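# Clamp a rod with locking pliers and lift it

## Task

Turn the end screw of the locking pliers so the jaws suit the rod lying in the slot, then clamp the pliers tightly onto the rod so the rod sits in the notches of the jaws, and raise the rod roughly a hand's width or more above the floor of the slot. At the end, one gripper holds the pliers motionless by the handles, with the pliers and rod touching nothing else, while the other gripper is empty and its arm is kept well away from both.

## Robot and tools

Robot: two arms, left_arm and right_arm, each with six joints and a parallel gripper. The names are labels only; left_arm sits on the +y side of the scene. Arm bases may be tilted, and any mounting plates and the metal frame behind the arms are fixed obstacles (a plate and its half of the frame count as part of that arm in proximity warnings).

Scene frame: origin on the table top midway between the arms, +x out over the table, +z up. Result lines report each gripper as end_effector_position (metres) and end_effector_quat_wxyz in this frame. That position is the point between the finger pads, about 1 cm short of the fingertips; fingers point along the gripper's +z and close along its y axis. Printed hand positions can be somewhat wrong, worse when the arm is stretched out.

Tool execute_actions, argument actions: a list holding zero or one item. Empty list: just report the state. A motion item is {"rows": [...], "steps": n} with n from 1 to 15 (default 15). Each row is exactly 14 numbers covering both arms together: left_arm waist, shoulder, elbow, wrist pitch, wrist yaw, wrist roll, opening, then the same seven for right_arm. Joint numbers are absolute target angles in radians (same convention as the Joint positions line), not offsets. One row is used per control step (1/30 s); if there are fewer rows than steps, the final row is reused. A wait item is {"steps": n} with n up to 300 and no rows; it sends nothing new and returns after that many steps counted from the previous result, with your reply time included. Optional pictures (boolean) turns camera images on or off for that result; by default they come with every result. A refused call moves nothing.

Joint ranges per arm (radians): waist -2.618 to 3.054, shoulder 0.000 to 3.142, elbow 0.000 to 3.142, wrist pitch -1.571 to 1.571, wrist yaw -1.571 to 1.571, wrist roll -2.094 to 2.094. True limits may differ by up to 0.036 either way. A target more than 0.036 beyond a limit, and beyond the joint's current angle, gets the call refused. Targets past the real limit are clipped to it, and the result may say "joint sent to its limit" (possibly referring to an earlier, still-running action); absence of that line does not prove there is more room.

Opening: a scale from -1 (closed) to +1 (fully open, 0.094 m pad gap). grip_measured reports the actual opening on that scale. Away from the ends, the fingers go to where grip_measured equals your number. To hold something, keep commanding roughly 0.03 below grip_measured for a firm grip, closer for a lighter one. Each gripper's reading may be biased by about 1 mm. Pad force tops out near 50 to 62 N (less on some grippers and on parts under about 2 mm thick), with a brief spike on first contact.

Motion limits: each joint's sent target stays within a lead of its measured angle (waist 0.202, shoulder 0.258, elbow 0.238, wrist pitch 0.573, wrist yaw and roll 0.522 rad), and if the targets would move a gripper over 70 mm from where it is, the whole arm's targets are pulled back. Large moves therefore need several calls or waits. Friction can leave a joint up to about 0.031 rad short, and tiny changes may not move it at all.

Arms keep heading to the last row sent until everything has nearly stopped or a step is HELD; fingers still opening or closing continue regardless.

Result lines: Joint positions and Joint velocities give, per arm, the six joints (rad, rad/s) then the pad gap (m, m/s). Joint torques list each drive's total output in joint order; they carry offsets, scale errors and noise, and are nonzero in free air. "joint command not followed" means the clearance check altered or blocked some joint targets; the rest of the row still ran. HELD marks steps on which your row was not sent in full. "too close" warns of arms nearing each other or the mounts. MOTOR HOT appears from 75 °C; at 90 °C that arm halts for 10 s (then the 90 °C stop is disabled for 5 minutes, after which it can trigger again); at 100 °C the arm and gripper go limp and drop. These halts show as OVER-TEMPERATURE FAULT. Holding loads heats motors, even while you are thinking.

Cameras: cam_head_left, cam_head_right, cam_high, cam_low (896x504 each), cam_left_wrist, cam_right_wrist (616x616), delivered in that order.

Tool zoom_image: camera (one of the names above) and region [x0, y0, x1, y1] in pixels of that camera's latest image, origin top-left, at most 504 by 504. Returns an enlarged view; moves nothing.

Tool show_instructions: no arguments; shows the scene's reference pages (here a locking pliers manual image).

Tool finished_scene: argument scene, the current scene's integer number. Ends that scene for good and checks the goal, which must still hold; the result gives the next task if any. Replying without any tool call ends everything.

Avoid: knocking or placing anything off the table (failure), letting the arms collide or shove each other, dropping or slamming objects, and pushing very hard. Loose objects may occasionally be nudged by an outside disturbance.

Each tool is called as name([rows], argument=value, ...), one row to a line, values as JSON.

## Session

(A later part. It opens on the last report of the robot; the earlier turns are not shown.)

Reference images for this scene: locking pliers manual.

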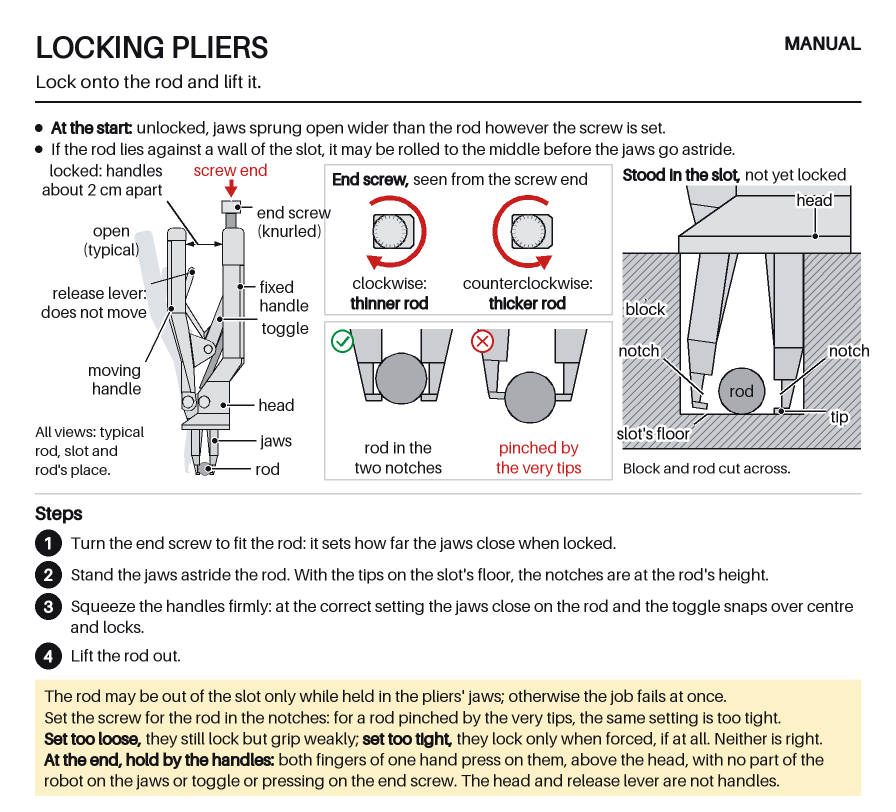

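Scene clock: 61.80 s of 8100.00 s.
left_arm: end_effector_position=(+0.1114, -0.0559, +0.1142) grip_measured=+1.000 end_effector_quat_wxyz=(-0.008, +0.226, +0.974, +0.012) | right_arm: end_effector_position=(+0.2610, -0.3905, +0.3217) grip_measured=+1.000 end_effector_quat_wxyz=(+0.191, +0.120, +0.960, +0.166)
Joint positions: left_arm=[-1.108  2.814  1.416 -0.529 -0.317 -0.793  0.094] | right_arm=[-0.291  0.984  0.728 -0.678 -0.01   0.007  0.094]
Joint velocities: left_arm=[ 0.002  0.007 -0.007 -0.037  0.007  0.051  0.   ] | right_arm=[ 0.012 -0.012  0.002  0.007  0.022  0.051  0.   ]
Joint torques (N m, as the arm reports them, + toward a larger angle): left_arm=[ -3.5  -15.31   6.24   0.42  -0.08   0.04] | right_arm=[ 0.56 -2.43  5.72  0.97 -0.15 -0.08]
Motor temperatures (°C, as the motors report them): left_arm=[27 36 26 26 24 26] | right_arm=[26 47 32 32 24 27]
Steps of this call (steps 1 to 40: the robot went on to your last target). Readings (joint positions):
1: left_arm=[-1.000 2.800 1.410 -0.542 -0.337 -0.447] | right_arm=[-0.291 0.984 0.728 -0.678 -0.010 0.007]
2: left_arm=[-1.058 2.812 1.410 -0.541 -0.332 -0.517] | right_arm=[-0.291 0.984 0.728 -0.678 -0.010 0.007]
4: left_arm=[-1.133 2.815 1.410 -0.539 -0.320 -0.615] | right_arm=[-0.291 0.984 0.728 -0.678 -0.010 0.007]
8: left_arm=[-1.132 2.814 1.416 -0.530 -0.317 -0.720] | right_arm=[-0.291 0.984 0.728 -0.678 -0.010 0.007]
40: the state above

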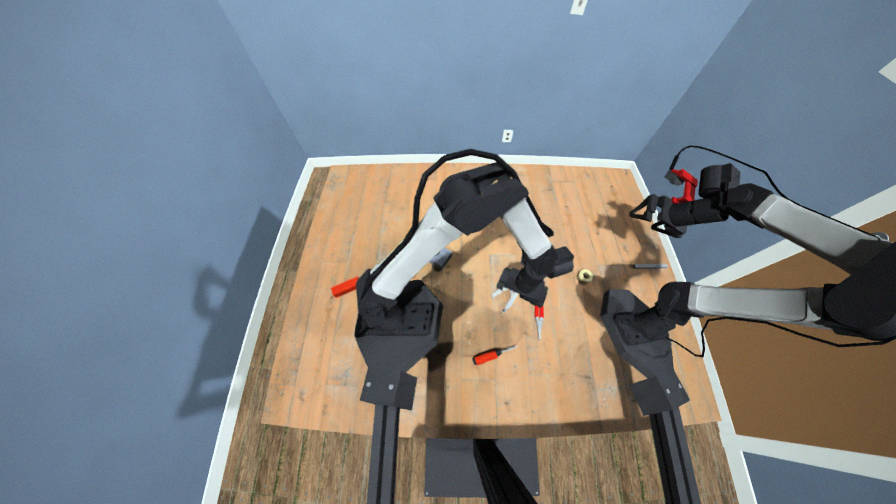

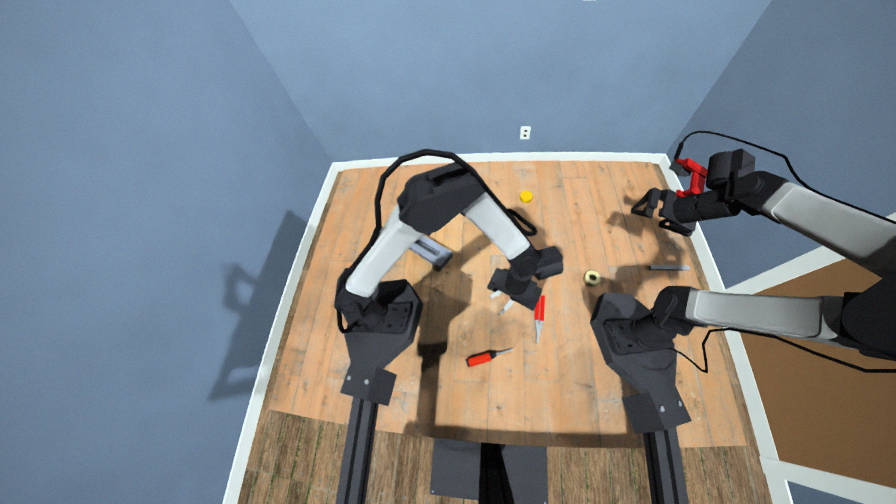

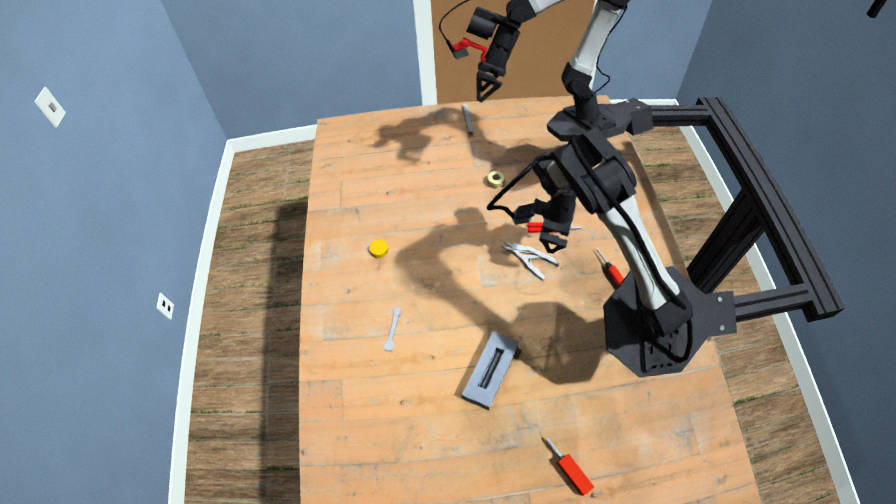

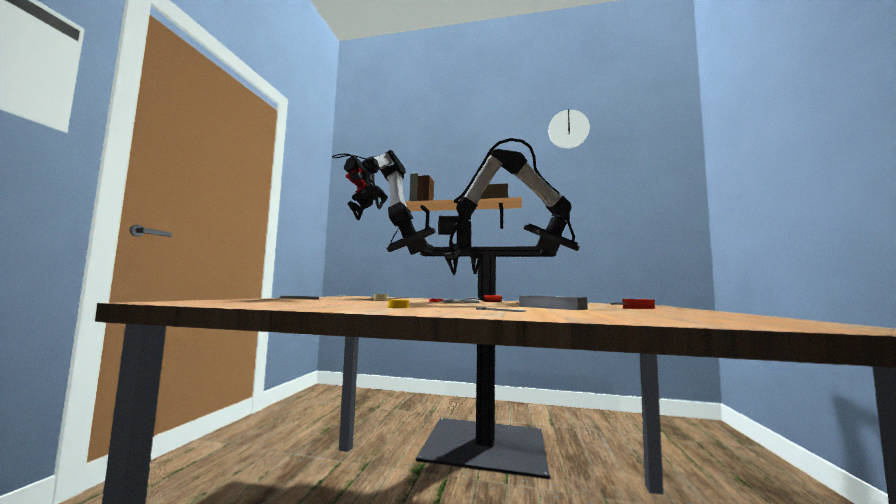

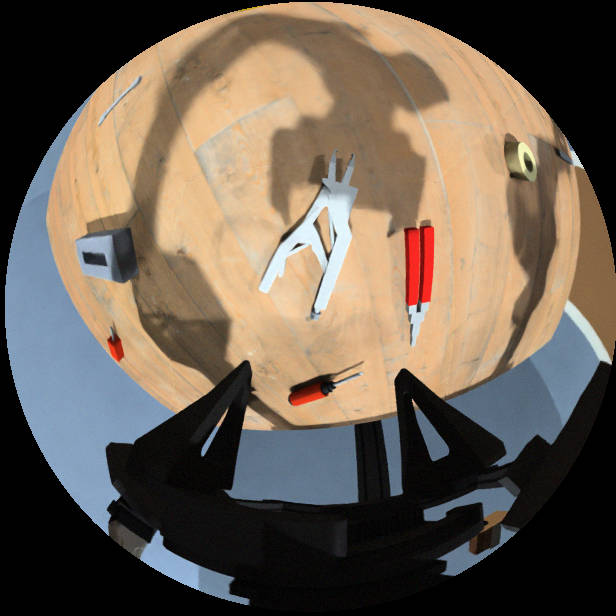

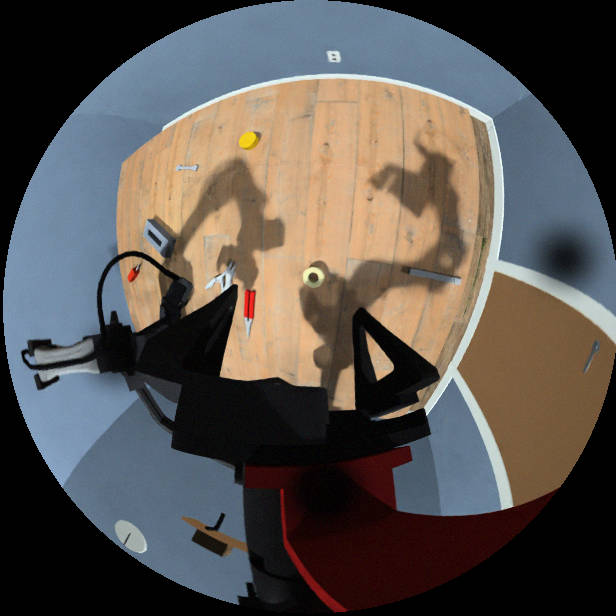

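execute_actions([
  {"rows":[[-1.09,2.85,1.435,-0.49,-0.325,-0.72,0.7,-0.3,1.0,0.7,-0.7,0,0,1],[-1.08,2.88,1.44,-0.46,-0.33,-0.66,0.5,-0.3,1.0,0.7,-0.7,0,0,1],[-1.07,2.91,1.445,-0.43,-0.335,-0.6,0.3,-0.3,1.0,0.7,-0.7,0,0,1],[-1.06,2.94,1.45,-0.4,-0.34,-0.55,0.1,-0.3,1.0,0.7,-0.7,0,0,1],[-1.05,2.96,1.455,-0.37,-0.345,-0.5,-0.1,-0.3,1.0,0.7,-0.7,0,0,1],[-1.04,2.98,1.458,-0.34,-0.348,-0.47,-0.3,-0.3,1.0,0.7,-0.7,0,0,1],[-1.036,3.0,1.458,-0.322,-0.348,-0.446,-0.3,-0.3,1.0,0.7,-0.7,0,0,1]],"steps":15},
], pictures=false)

execute_actions([
  {"steps":20},
])

Scene clock: 109.27 s of 8100.00 s.
left_arm: end_effector_position=(+0.1096, -0.0531, +0.0445) grip_measured=-0.298 end_effector_quat_wxyz=(-0.009, +0.346, +0.938, +0.009) | right_arm: end_effector_position=(+0.2610, -0.3905, +0.3217) grip_measured=+1.000 end_effector_quat_wxyz=(+0.191, +0.120, +0.960, +0.166)
Joint positions: left_arm=[-1.042  3.002  1.449 -0.35  -0.338 -0.476  0.033] | right_arm=[-0.291  0.984  0.728 -0.678 -0.01   0.007  0.094]
Joint velocities: left_arm=[ 0.002  0.012  0.002  0.183 -0.095  0.037  0.   ] | right_arm=[-0.002 -0.002 -0.002 -0.022 -0.051 -0.022  0.   ]
Joint torques (N m, as the arm reports them, + toward a larger angle): left_arm=[ -3.74 -15.29   4.86   0.4   -0.09   0.17] | right_arm=[ 0.47 -2.46  5.62  0.98 -0.15 -0.02]
Motor temperatures (°C, as the motors report them): left_arm=[27 43 28 25 24 26] | right_arm=[25 41 32 31 24 27]
Steps of this call (steps 1 to 15: the robot went on to your last target; steps 16 to 1409: nothing new was sent; steps 1410 to 1424: all 15 steps of this action). Readings (joint positions):
1410: left_arm=[-1.108 2.815 1.416 -0.527 -0.317 -0.784] | right_arm=[-0.291 0.984 0.728 -0.678 -0.010 0.007]
1411: left_arm=[-1.106 2.821 1.419 -0.519 -0.318 -0.764] | right_arm=[-0.291 0.984 0.728 -0.678 -0.010 0.007]
1413: left_arm=[-1.098 2.854 1.433 -0.485 -0.322 -0.702] | right_arm=[-0.291 0.984 0.728 -0.678 -0.010 0.007]
1417: left_arm=[-1.059 2.955 1.449 -0.392 -0.333 -0.566] | right_arm=[-0.291 0.984 0.728 -0.678 -0.010 0.007]
1424: the state above

Scene clock: 109.93 s of 8100.00 s.
left_arm: end_effector_position=(+0.1116, -0.0570, +0.0444) grip_measured=-0.298 end_effector_quat_wxyz=(-0.003, +0.354, +0.935, +0.004) | right_arm: end_effector_position=(+0.2610, -0.3905, +0.3217) grip_measured=+1.000 end_effector_quat_wxyz=(+0.191, +0.120, +0.960, +0.166)
Joint positions: left_arm=[-1.042  3.002  1.449 -0.332 -0.34  -0.453  0.033] | right_arm=[-0.291  0.984  0.728 -0.678 -0.01   0.007  0.094]
Joint velocities: left_arm=[ 0.012  0.007 -0.002 -0.051 -0.037 -0.037  0.   ] | right_arm=[ 0.032 -0.012  0.012 -0.081  0.007 -0.022  0.   ]
Joint torques (N m, as the arm reports them, + toward a larger angle): left_arm=[ -3.79 -15.37   4.96   0.49  -0.11   0.15] | right_arm=[ 0.33 -2.61  5.54  1.04 -0.16 -0.03]
Motor temperatures (°C, as the motors report them): left_arm=[27 43 28 25 24 26] | right_arm=[25 41 32 31 24 27]
Steps of this call (steps 1 to 20: the robot went on to your last target). Readings (joint positions):
1: left_arm=[-1.042 3.002 1.449 -0.346 -0.339 -0.472] | right_arm=[-0.291 0.984 0.728 -0.678 -0.010 0.007]
2: left_arm=[-1.042 3.002 1.449 -0.342 -0.339 -0.468] | right_arm=[-0.291 0.984 0.728 -0.678 -0.010 0.007]
4: left_arm=[-1.042 3.002 1.449 -0.339 -0.339 -0.462] | right_arm=[-0.291 0.984 0.728 -0.678 -0.010 0.007]
8: left_arm=[-1.042 3.002 1.449 -0.334 -0.340 -0.456] | right_arm=[-0.291 0.984 0.728 -0.678 -0.010 0.007]
20: the state above

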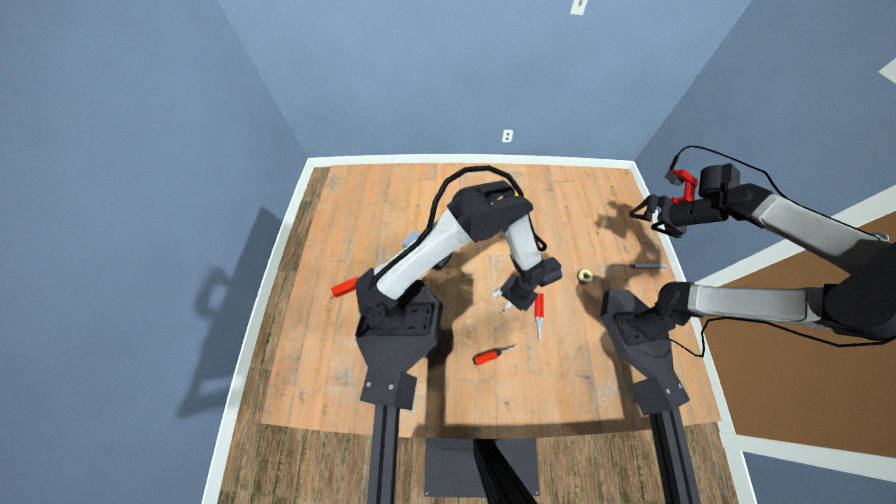

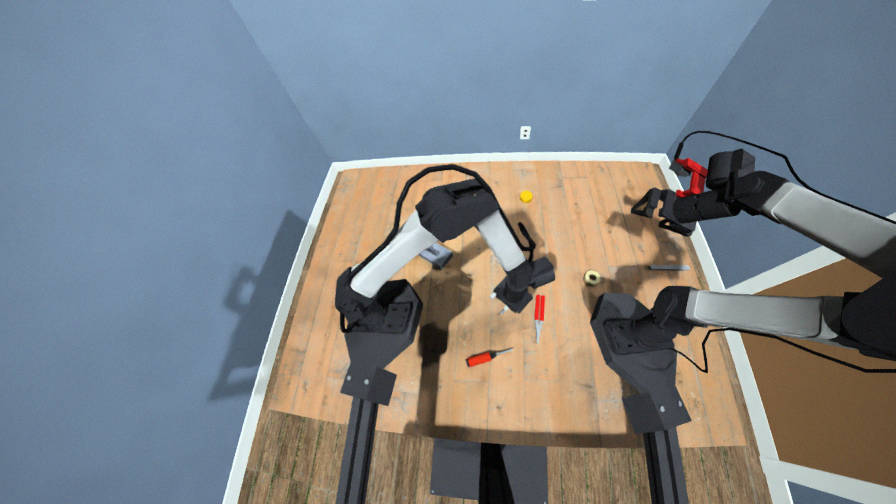

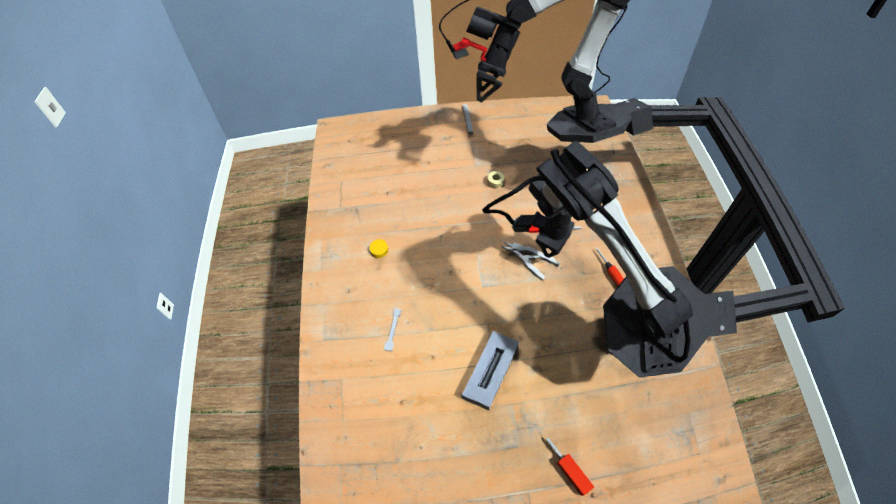

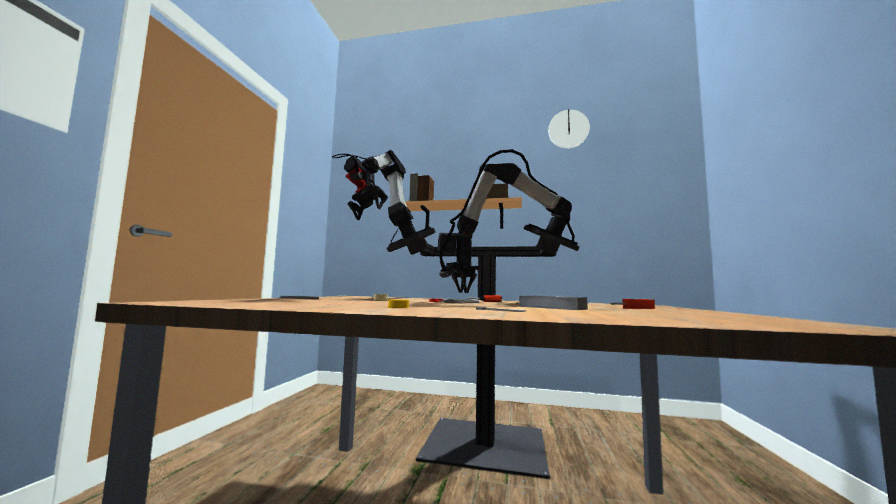

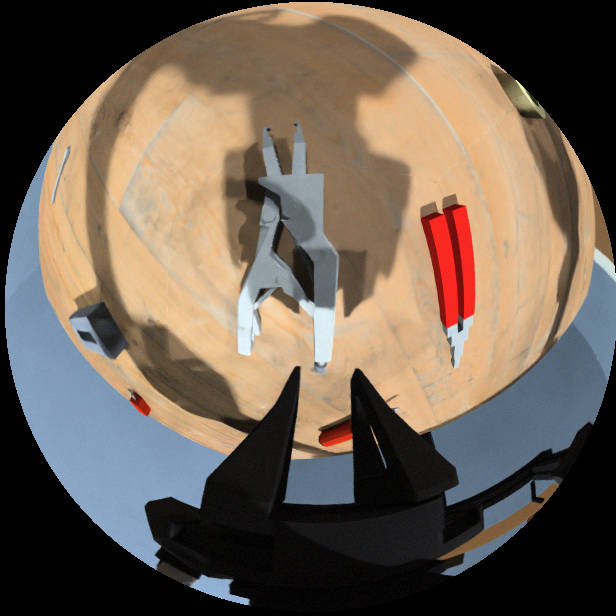

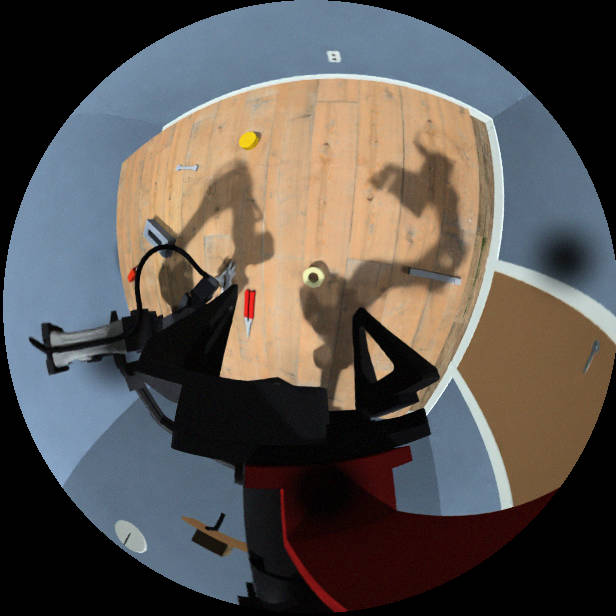

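execute_actions([
  {"rows":[[-1.03,3.015,1.47,-0.32,-0.35,-0.44,-0.3,-0.3,1.0,0.7,-0.7,0,0,1],[-1.022,3.025,1.485,-0.316,-0.352,-0.435,-0.3,-0.3,1.0,0.7,-0.7,0,0,1],[-1.015,3.035,1.5,-0.312,-0.354,-0.43,-0.3,-0.3,1.0,0.7,-0.7,0,0,1],[-1.008,3.047,1.512,-0.308,-0.356,-0.42,-0.3,-0.3,1.0,0.7,-0.7,0,0,1],[-1.002,3.06,1.524,-0.304,-0.358,-0.41,-0.3,-0.3,1.0,0.7,-0.7,0,0,1],[-0.997,3.072,1.535,-0.3,-0.36,-0.405,-0.3,-0.3,1.0,0.7,-0.7,0,0,1],[-0.993,3.084,1.545,-0.297,-0.36,-0.402,-0.3,-0.3,1.0,0.7,-0.7,0,0,1],[-0.992,3.094,1.552,-0.295,-0.36,-0.402,-0.3,-0.3,1.0,0.7,-0.7,0,0,1],[-0.992,3.102,1.552,-0.295,-0.36,-0.402,-0.3,-0.3,1.0,0.7,-0.7,0,0,1],[-0.992,3.108,1.552,-0.295,-0.36,-0.402,-0.3,-0.3,1.0,0.7,-0.7,0,0,1]],"steps":15},
], pictures=false)

execute_actions([
  {"steps":12},
])

Scene clock: 127.63 s of 8100.00 s.
left_arm: end_effector_position=(+0.1216, -0.0683, +0.0191) grip_measured=-0.298 end_effector_quat_wxyz=(+0.003, +0.352, +0.936, -0.002) | right_arm: end_effector_position=(+0.2610, -0.3905, +0.3217) grip_measured=+1.000 end_effector_quat_wxyz=(+0.191, +0.120, +0.960, +0.166)
Joint positions: left_arm=[-1.002  3.093  1.54  -0.3   -0.352 -0.412  0.033] | right_arm=[-0.291  0.984  0.728 -0.678 -0.01   0.007  0.094]
Joint velocities: left_arm=[-0.017  0.056 -0.012 -0.037 -0.022 -0.007  0.   ] | right_arm=[ 0.002 -0.007 -0.017 -0.022  0.037 -0.022  0.   ]
Joint torques (N m, as the arm reports them, + toward a larger angle): left_arm=[ -3.56 -14.43   5.09   0.46  -0.1    0.18] | right_arm=[ 0.47 -2.58  5.56  0.99 -0.2  -0.02]
Motor temperatures (°C, as the motors report them): left_arm=[27 45 28 25 24 26] | right_arm=[25 40 33 31 24 27]
Steps of this call (steps 1 to 15: the robot went on to your last target; steps 16 to 516: nothing new was sent; steps 517 to 531: all 15 steps of this action). Readings (joint positions):
517: left_arm=[-1.042 3.002 1.449 -0.331 -0.340 -0.452] | right_arm=[-0.291 0.984 0.728 -0.678 -0.010 0.007]
518: left_arm=[-1.042 3.002 1.452 -0.331 -0.341 -0.450] | right_arm=[-0.291 0.984 0.728 -0.678 -0.010 0.007]
520: left_arm=[-1.038 3.012 1.472 -0.330 -0.342 -0.444] | right_arm=[-0.291 0.984 0.728 -0.678 -0.010 0.007]
524: left_arm=[-1.015 3.048 1.525 -0.312 -0.348 -0.425] | right_arm=[-0.291 0.984 0.728 -0.678 -0.010 0.007]
531: the state above

Scene clock: 128.03 s of 8100.00 s.
left_arm: end_effector_position=(+0.1214, -0.0681, +0.0187) grip_measured=-0.298 end_effector_quat_wxyz=(+0.003, +0.353, +0.935, -0.002) | right_arm: end_effector_position=(+0.2610, -0.3905, +0.3217) grip_measured=+1.000 end_effector_quat_wxyz=(+0.191, +0.120, +0.960, +0.166)
Joint positions: left_arm=[-1.002  3.094  1.54  -0.299 -0.352 -0.409  0.033] | right_arm=[-0.291  0.984  0.728 -0.678 -0.01   0.007  0.094]
Joint velocities: left_arm=[-0.002 -0.002  0.002 -0.022  0.037  0.022  0.001] | right_arm=[ 0.007 -0.007 -0.017 -0.022 -0.022 -0.022  0.   ]
Joint torques (N m, as the arm reports them, + toward a larger angle): left_arm=[ -3.52 -14.17   5.18   0.47  -0.09   0.16] | right_arm=[ 0.45 -2.47  5.47  0.92 -0.18 -0.02]
Motor temperatures (°C, as the motors report them): left_arm=[27 45 28 25 24 26] | right_arm=[25 40 33 31 24 27]
Steps of this call (steps 1 to 12: the robot went on to your last target). Readings (joint positions):
1: left_arm=[-1.002 3.094 1.540 -0.300 -0.352 -0.411] | right_arm=[-0.291 0.984 0.728 -0.678 -0.010 0.007]
2: left_arm=[-1.002 3.094 1.540 -0.300 -0.352 -0.411] | right_arm=[-0.291 0.984 0.728 -0.678 -0.010 0.007]
4: left_arm=[-1.002 3.094 1.540 -0.299 -0.352 -0.410] | right_arm=[-0.291 0.984 0.728 -0.678 -0.010 0.007]
8: left_arm=[-1.002 3.094 1.540 -0.299 -0.352 -0.409] | right_arm=[-0.291 0.984 0.728 -0.678 -0.010 0.007]
12: the state above

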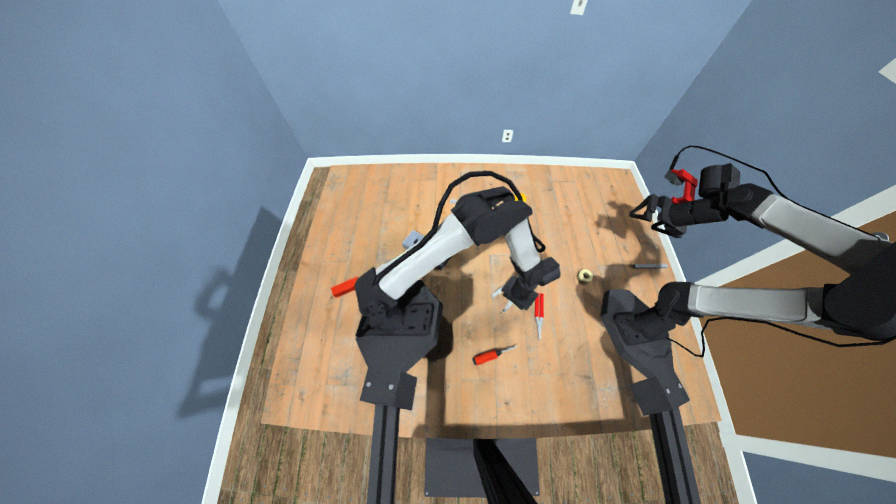

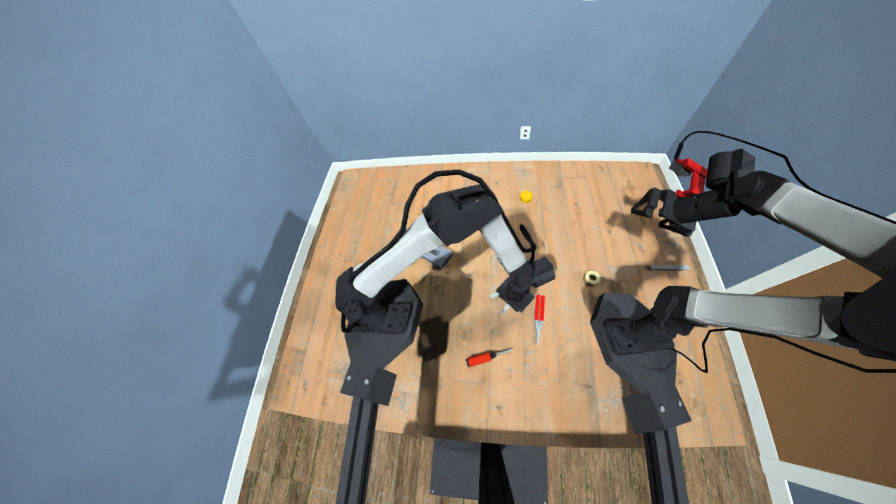

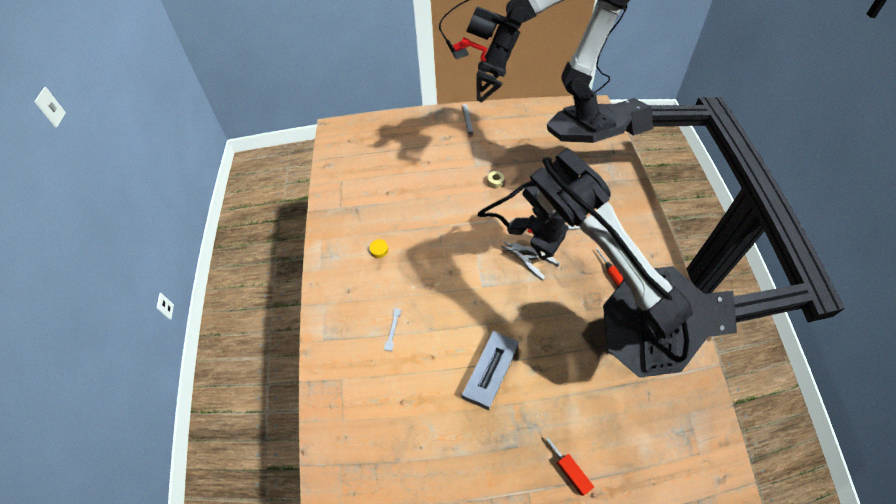

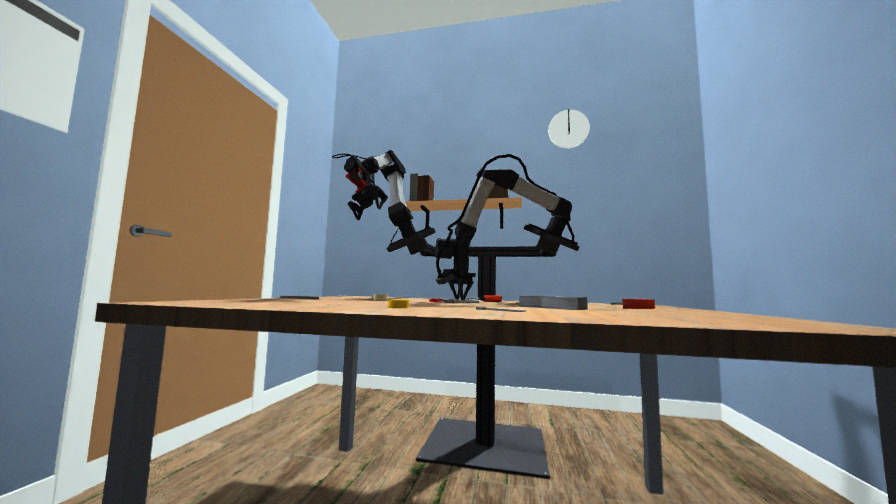

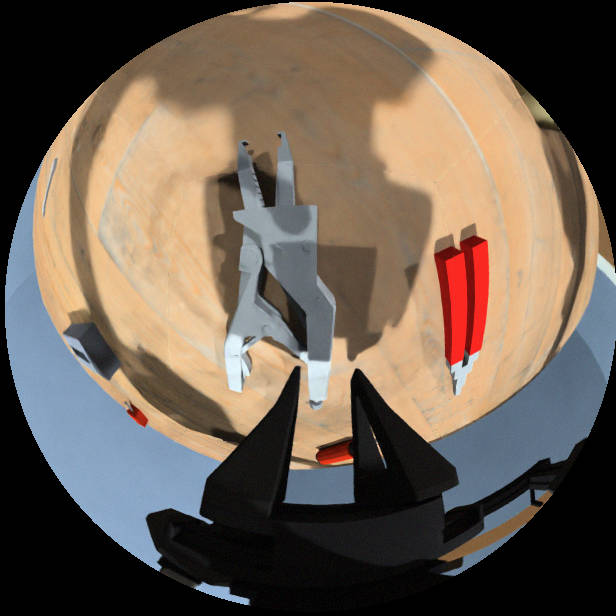

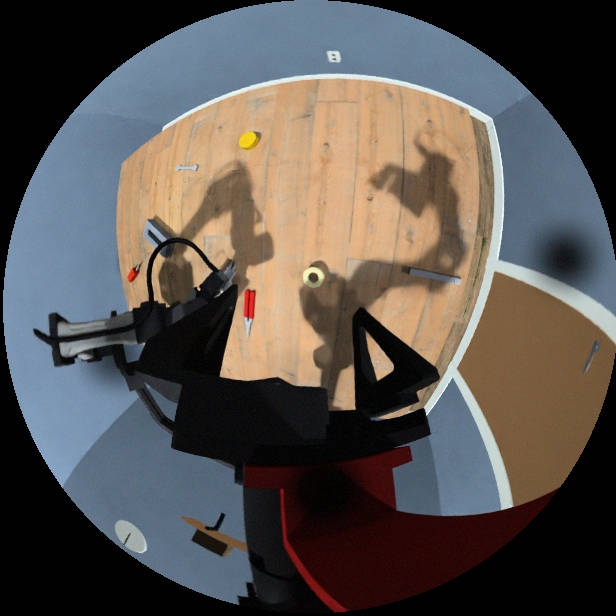

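execute_actions([
  {"rows":[[-0.992,3.108,1.552,-0.325,-0.36,-0.402,-0.3,-0.3,1.0,0.7,-0.7,0,0,1],[-0.992,3.108,1.552,-0.325,-0.36,-0.402,-0.3,-0.3,1.0,0.7,-0.7,0,0,1],[-0.992,3.108,1.552,-0.325,-0.36,-0.402,-0.3,-0.3,1.0,0.7,-0.7,0,0,1],[-0.992,3.108,1.552,-0.325,-0.36,-0.402,-0.3,-0.3,1.0,0.7,-0.7,0,0,1],[-0.992,3.122,1.552,-0.325,-0.36,-0.402,-0.3,-0.3,1.0,0.7,-0.7,0,0,1]],"steps":15},
])

zoom_image(camera="cam_left_wrist", region=[220,300,420,450])

Scene clock: 135.53 s of 8100.00 s.
left_arm: end_effector_position=(+0.1203, -0.0659, +0.0187) grip_measured=-0.298 end_effector_quat_wxyz=(-0.000, +0.355, +0.935, +0.001) | right_arm: end_effector_position=(+0.2610, -0.3905, +0.3217) grip_measured=+1.000 end_effector_quat_wxyz=(+0.191, +0.120, +0.960, +0.166)
Joint positions: left_arm=[-1.002  3.094  1.54  -0.31  -0.352 -0.408  0.033] | right_arm=[-0.291  0.984  0.728 -0.678 -0.01   0.007  0.094]
Joint velocities: left_arm=[-0.002 -0.012 -0.022 -0.022  0.037  0.066 -0.001] | right_arm=[-0.002 -0.017  0.007  0.051 -0.037  0.007  0.   ]
Joint torques (N m, as the arm reports them, + toward a larger angle): left_arm=[ -3.56 -12.81   5.14   0.27  -0.1    0.16] | right_arm=[ 0.41 -2.54  5.64  0.94 -0.19 -0.06]
Motor temperatures (°C, as the motors report them): left_arm=[27 45 28 25 24 26] | right_arm=[25 40 33 31 24 27]
Steps of this call (steps 1 to 15: the robot went on to your last target; steps 16 to 210: nothing new was sent; steps 211 to 225: all 15 steps of this action). Readings (joint positions):
211: left_arm=[-1.002 3.094 1.540 -0.300 -0.352 -0.408] | right_arm=[-0.291 0.984 0.728 -0.678 -0.010 0.007]
212: left_arm=[-1.002 3.094 1.540 -0.302 -0.352 -0.408] | right_arm=[-0.291 0.984 0.728 -0.678 -0.010 0.007]
214: left_arm=[-1.002 3.094 1.540 -0.305 -0.352 -0.408] | right_arm=[-0.291 0.984 0.728 -0.678 -0.010 0.007]
218: left_arm=[-1.002 3.094 1.540 -0.308 -0.352 -0.408] | right_arm=[-0.291 0.984 0.728 -0.678 -0.010 0.007]
225: the state above

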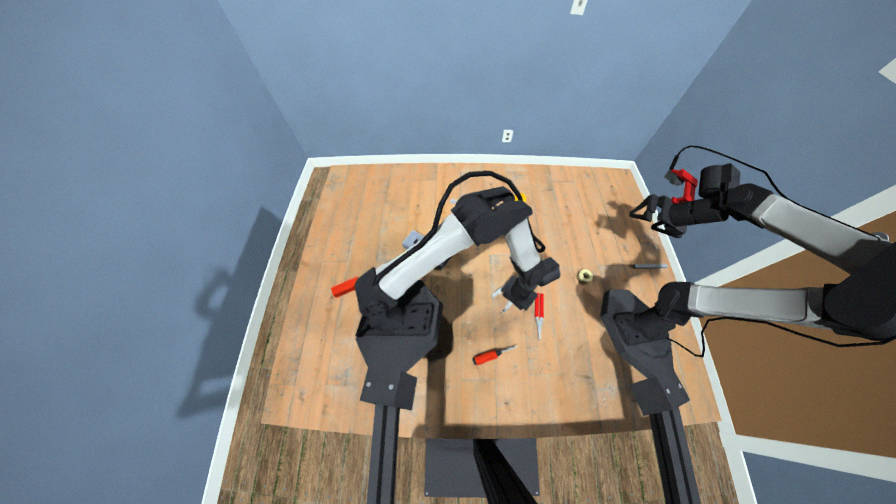

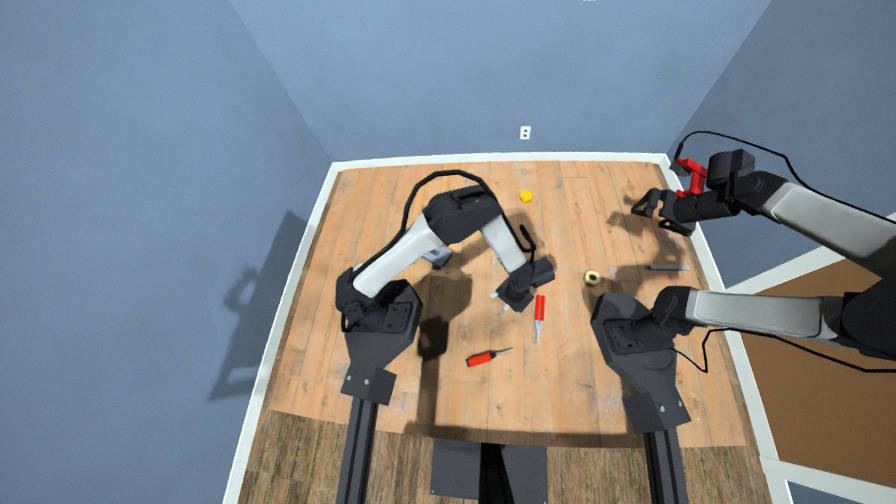

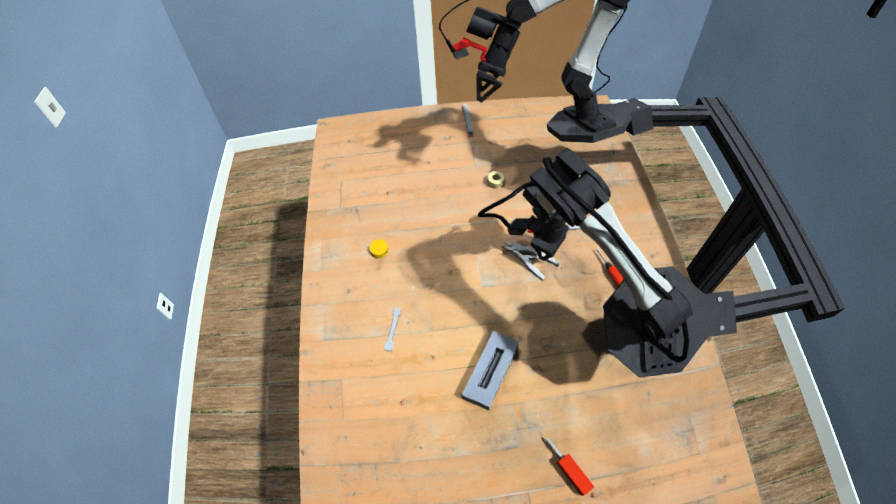

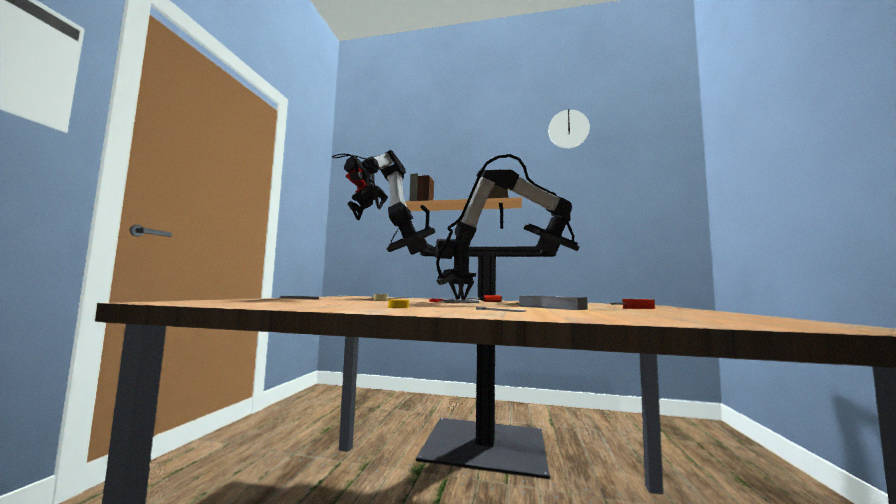

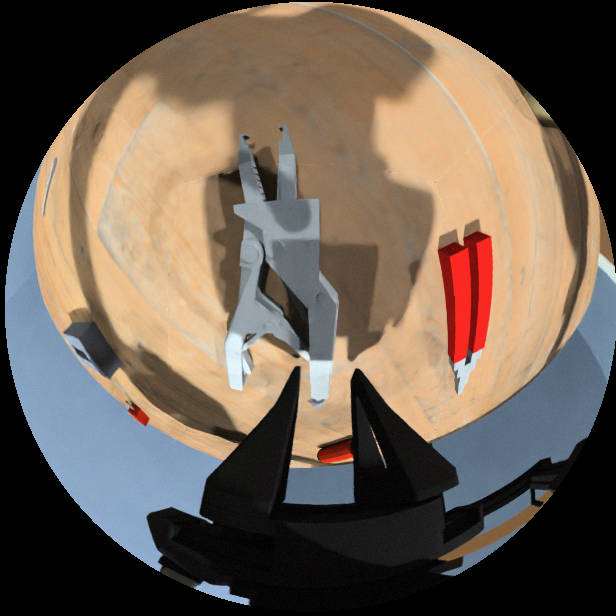

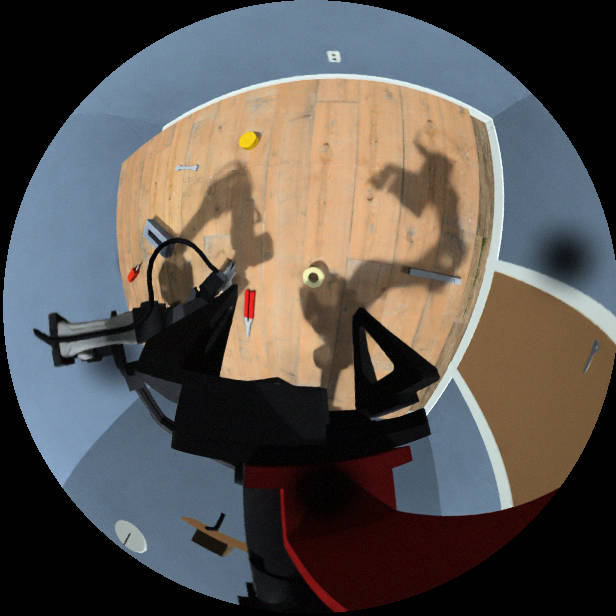

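Region (220, 300, 420, 450) of cam_left_wrist's 616x616 image, scaled by 2.520, with more detail than that image has; it fills the top 378 rows of this view, and the rest is white.

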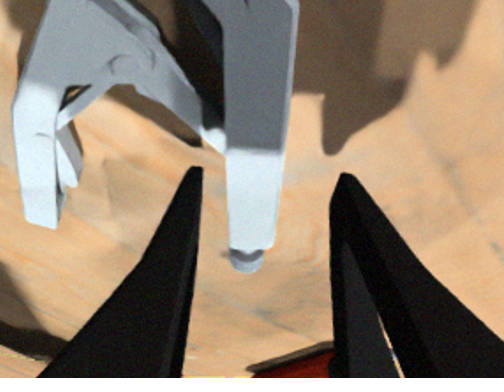

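execute_actions([
  {"rows":[[-0.978,3.135,1.552,-0.32,-0.36,-0.39,-0.3,-0.3,1.0,0.7,-0.7,0,0,1]],"steps":15},
], pictures=false)

Scene clock: 140.27 s of 8100.00 s.
left_arm: end_effector_position=(+0.1158, -0.0574, +0.0091) grip_measured=-0.298 end_effector_quat_wxyz=(-0.011, +0.360, +0.933, +0.010) | right_arm: end_effector_position=(+0.2610, -0.3905, +0.3217) grip_measured=+1.000 end_effector_quat_wxyz=(+0.191, +0.120, +0.960, +0.166)
Joint positions: left_arm=[-0.992  3.118  1.54  -0.31  -0.353 -0.397  0.033] | right_arm=[-0.291  0.984  0.728 -0.678 -0.01   0.007  0.094]
Joint velocities: left_arm=[-0.007  0.002  0.002  0.037 -0.022 -0.051  0.001] | right_arm=[-0.002 -0.017  0.002  0.007  0.051  0.066  0.   ]
Joint torques (N m, as the arm reports them, + toward a larger angle): left_arm=[ -3.24 -13.74   4.91   0.25  -0.1    0.16] | right_arm=[ 0.41 -2.57  5.45  0.95 -0.2  -0.02]
Motor temperatures (°C, as the motors report them): left_arm=[27 44 27 25 24 26] | right_arm=[25 40 33 31 24 27]
Steps of this call (steps 1 to 15: the robot went on to your last target; steps 16 to 127: nothing new was sent; steps 128 to 142: all 15 steps of this action). Readings (joint positions):
128: left_arm=[-1.001 3.096 1.540 -0.310 -0.352 -0.407] | right_arm=[-0.291 0.984 0.728 -0.678 -0.010 0.007]
129: left_arm=[-1.000 3.098 1.540 -0.310 -0.352 -0.404] | right_arm=[-0.291 0.984 0.728 -0.678 -0.010 0.007]
131: left_arm=[-0.996 3.106 1.540 -0.310 -0.352 -0.402] | right_arm=[-0.291 0.984 0.728 -0.678 -0.010 0.007]
135: left_arm=[-0.992 3.118 1.540 -0.310 -0.352 -0.399] | right_arm=[-0.291 0.984 0.728 -0.678 -0.010 0.007]
142: the state above


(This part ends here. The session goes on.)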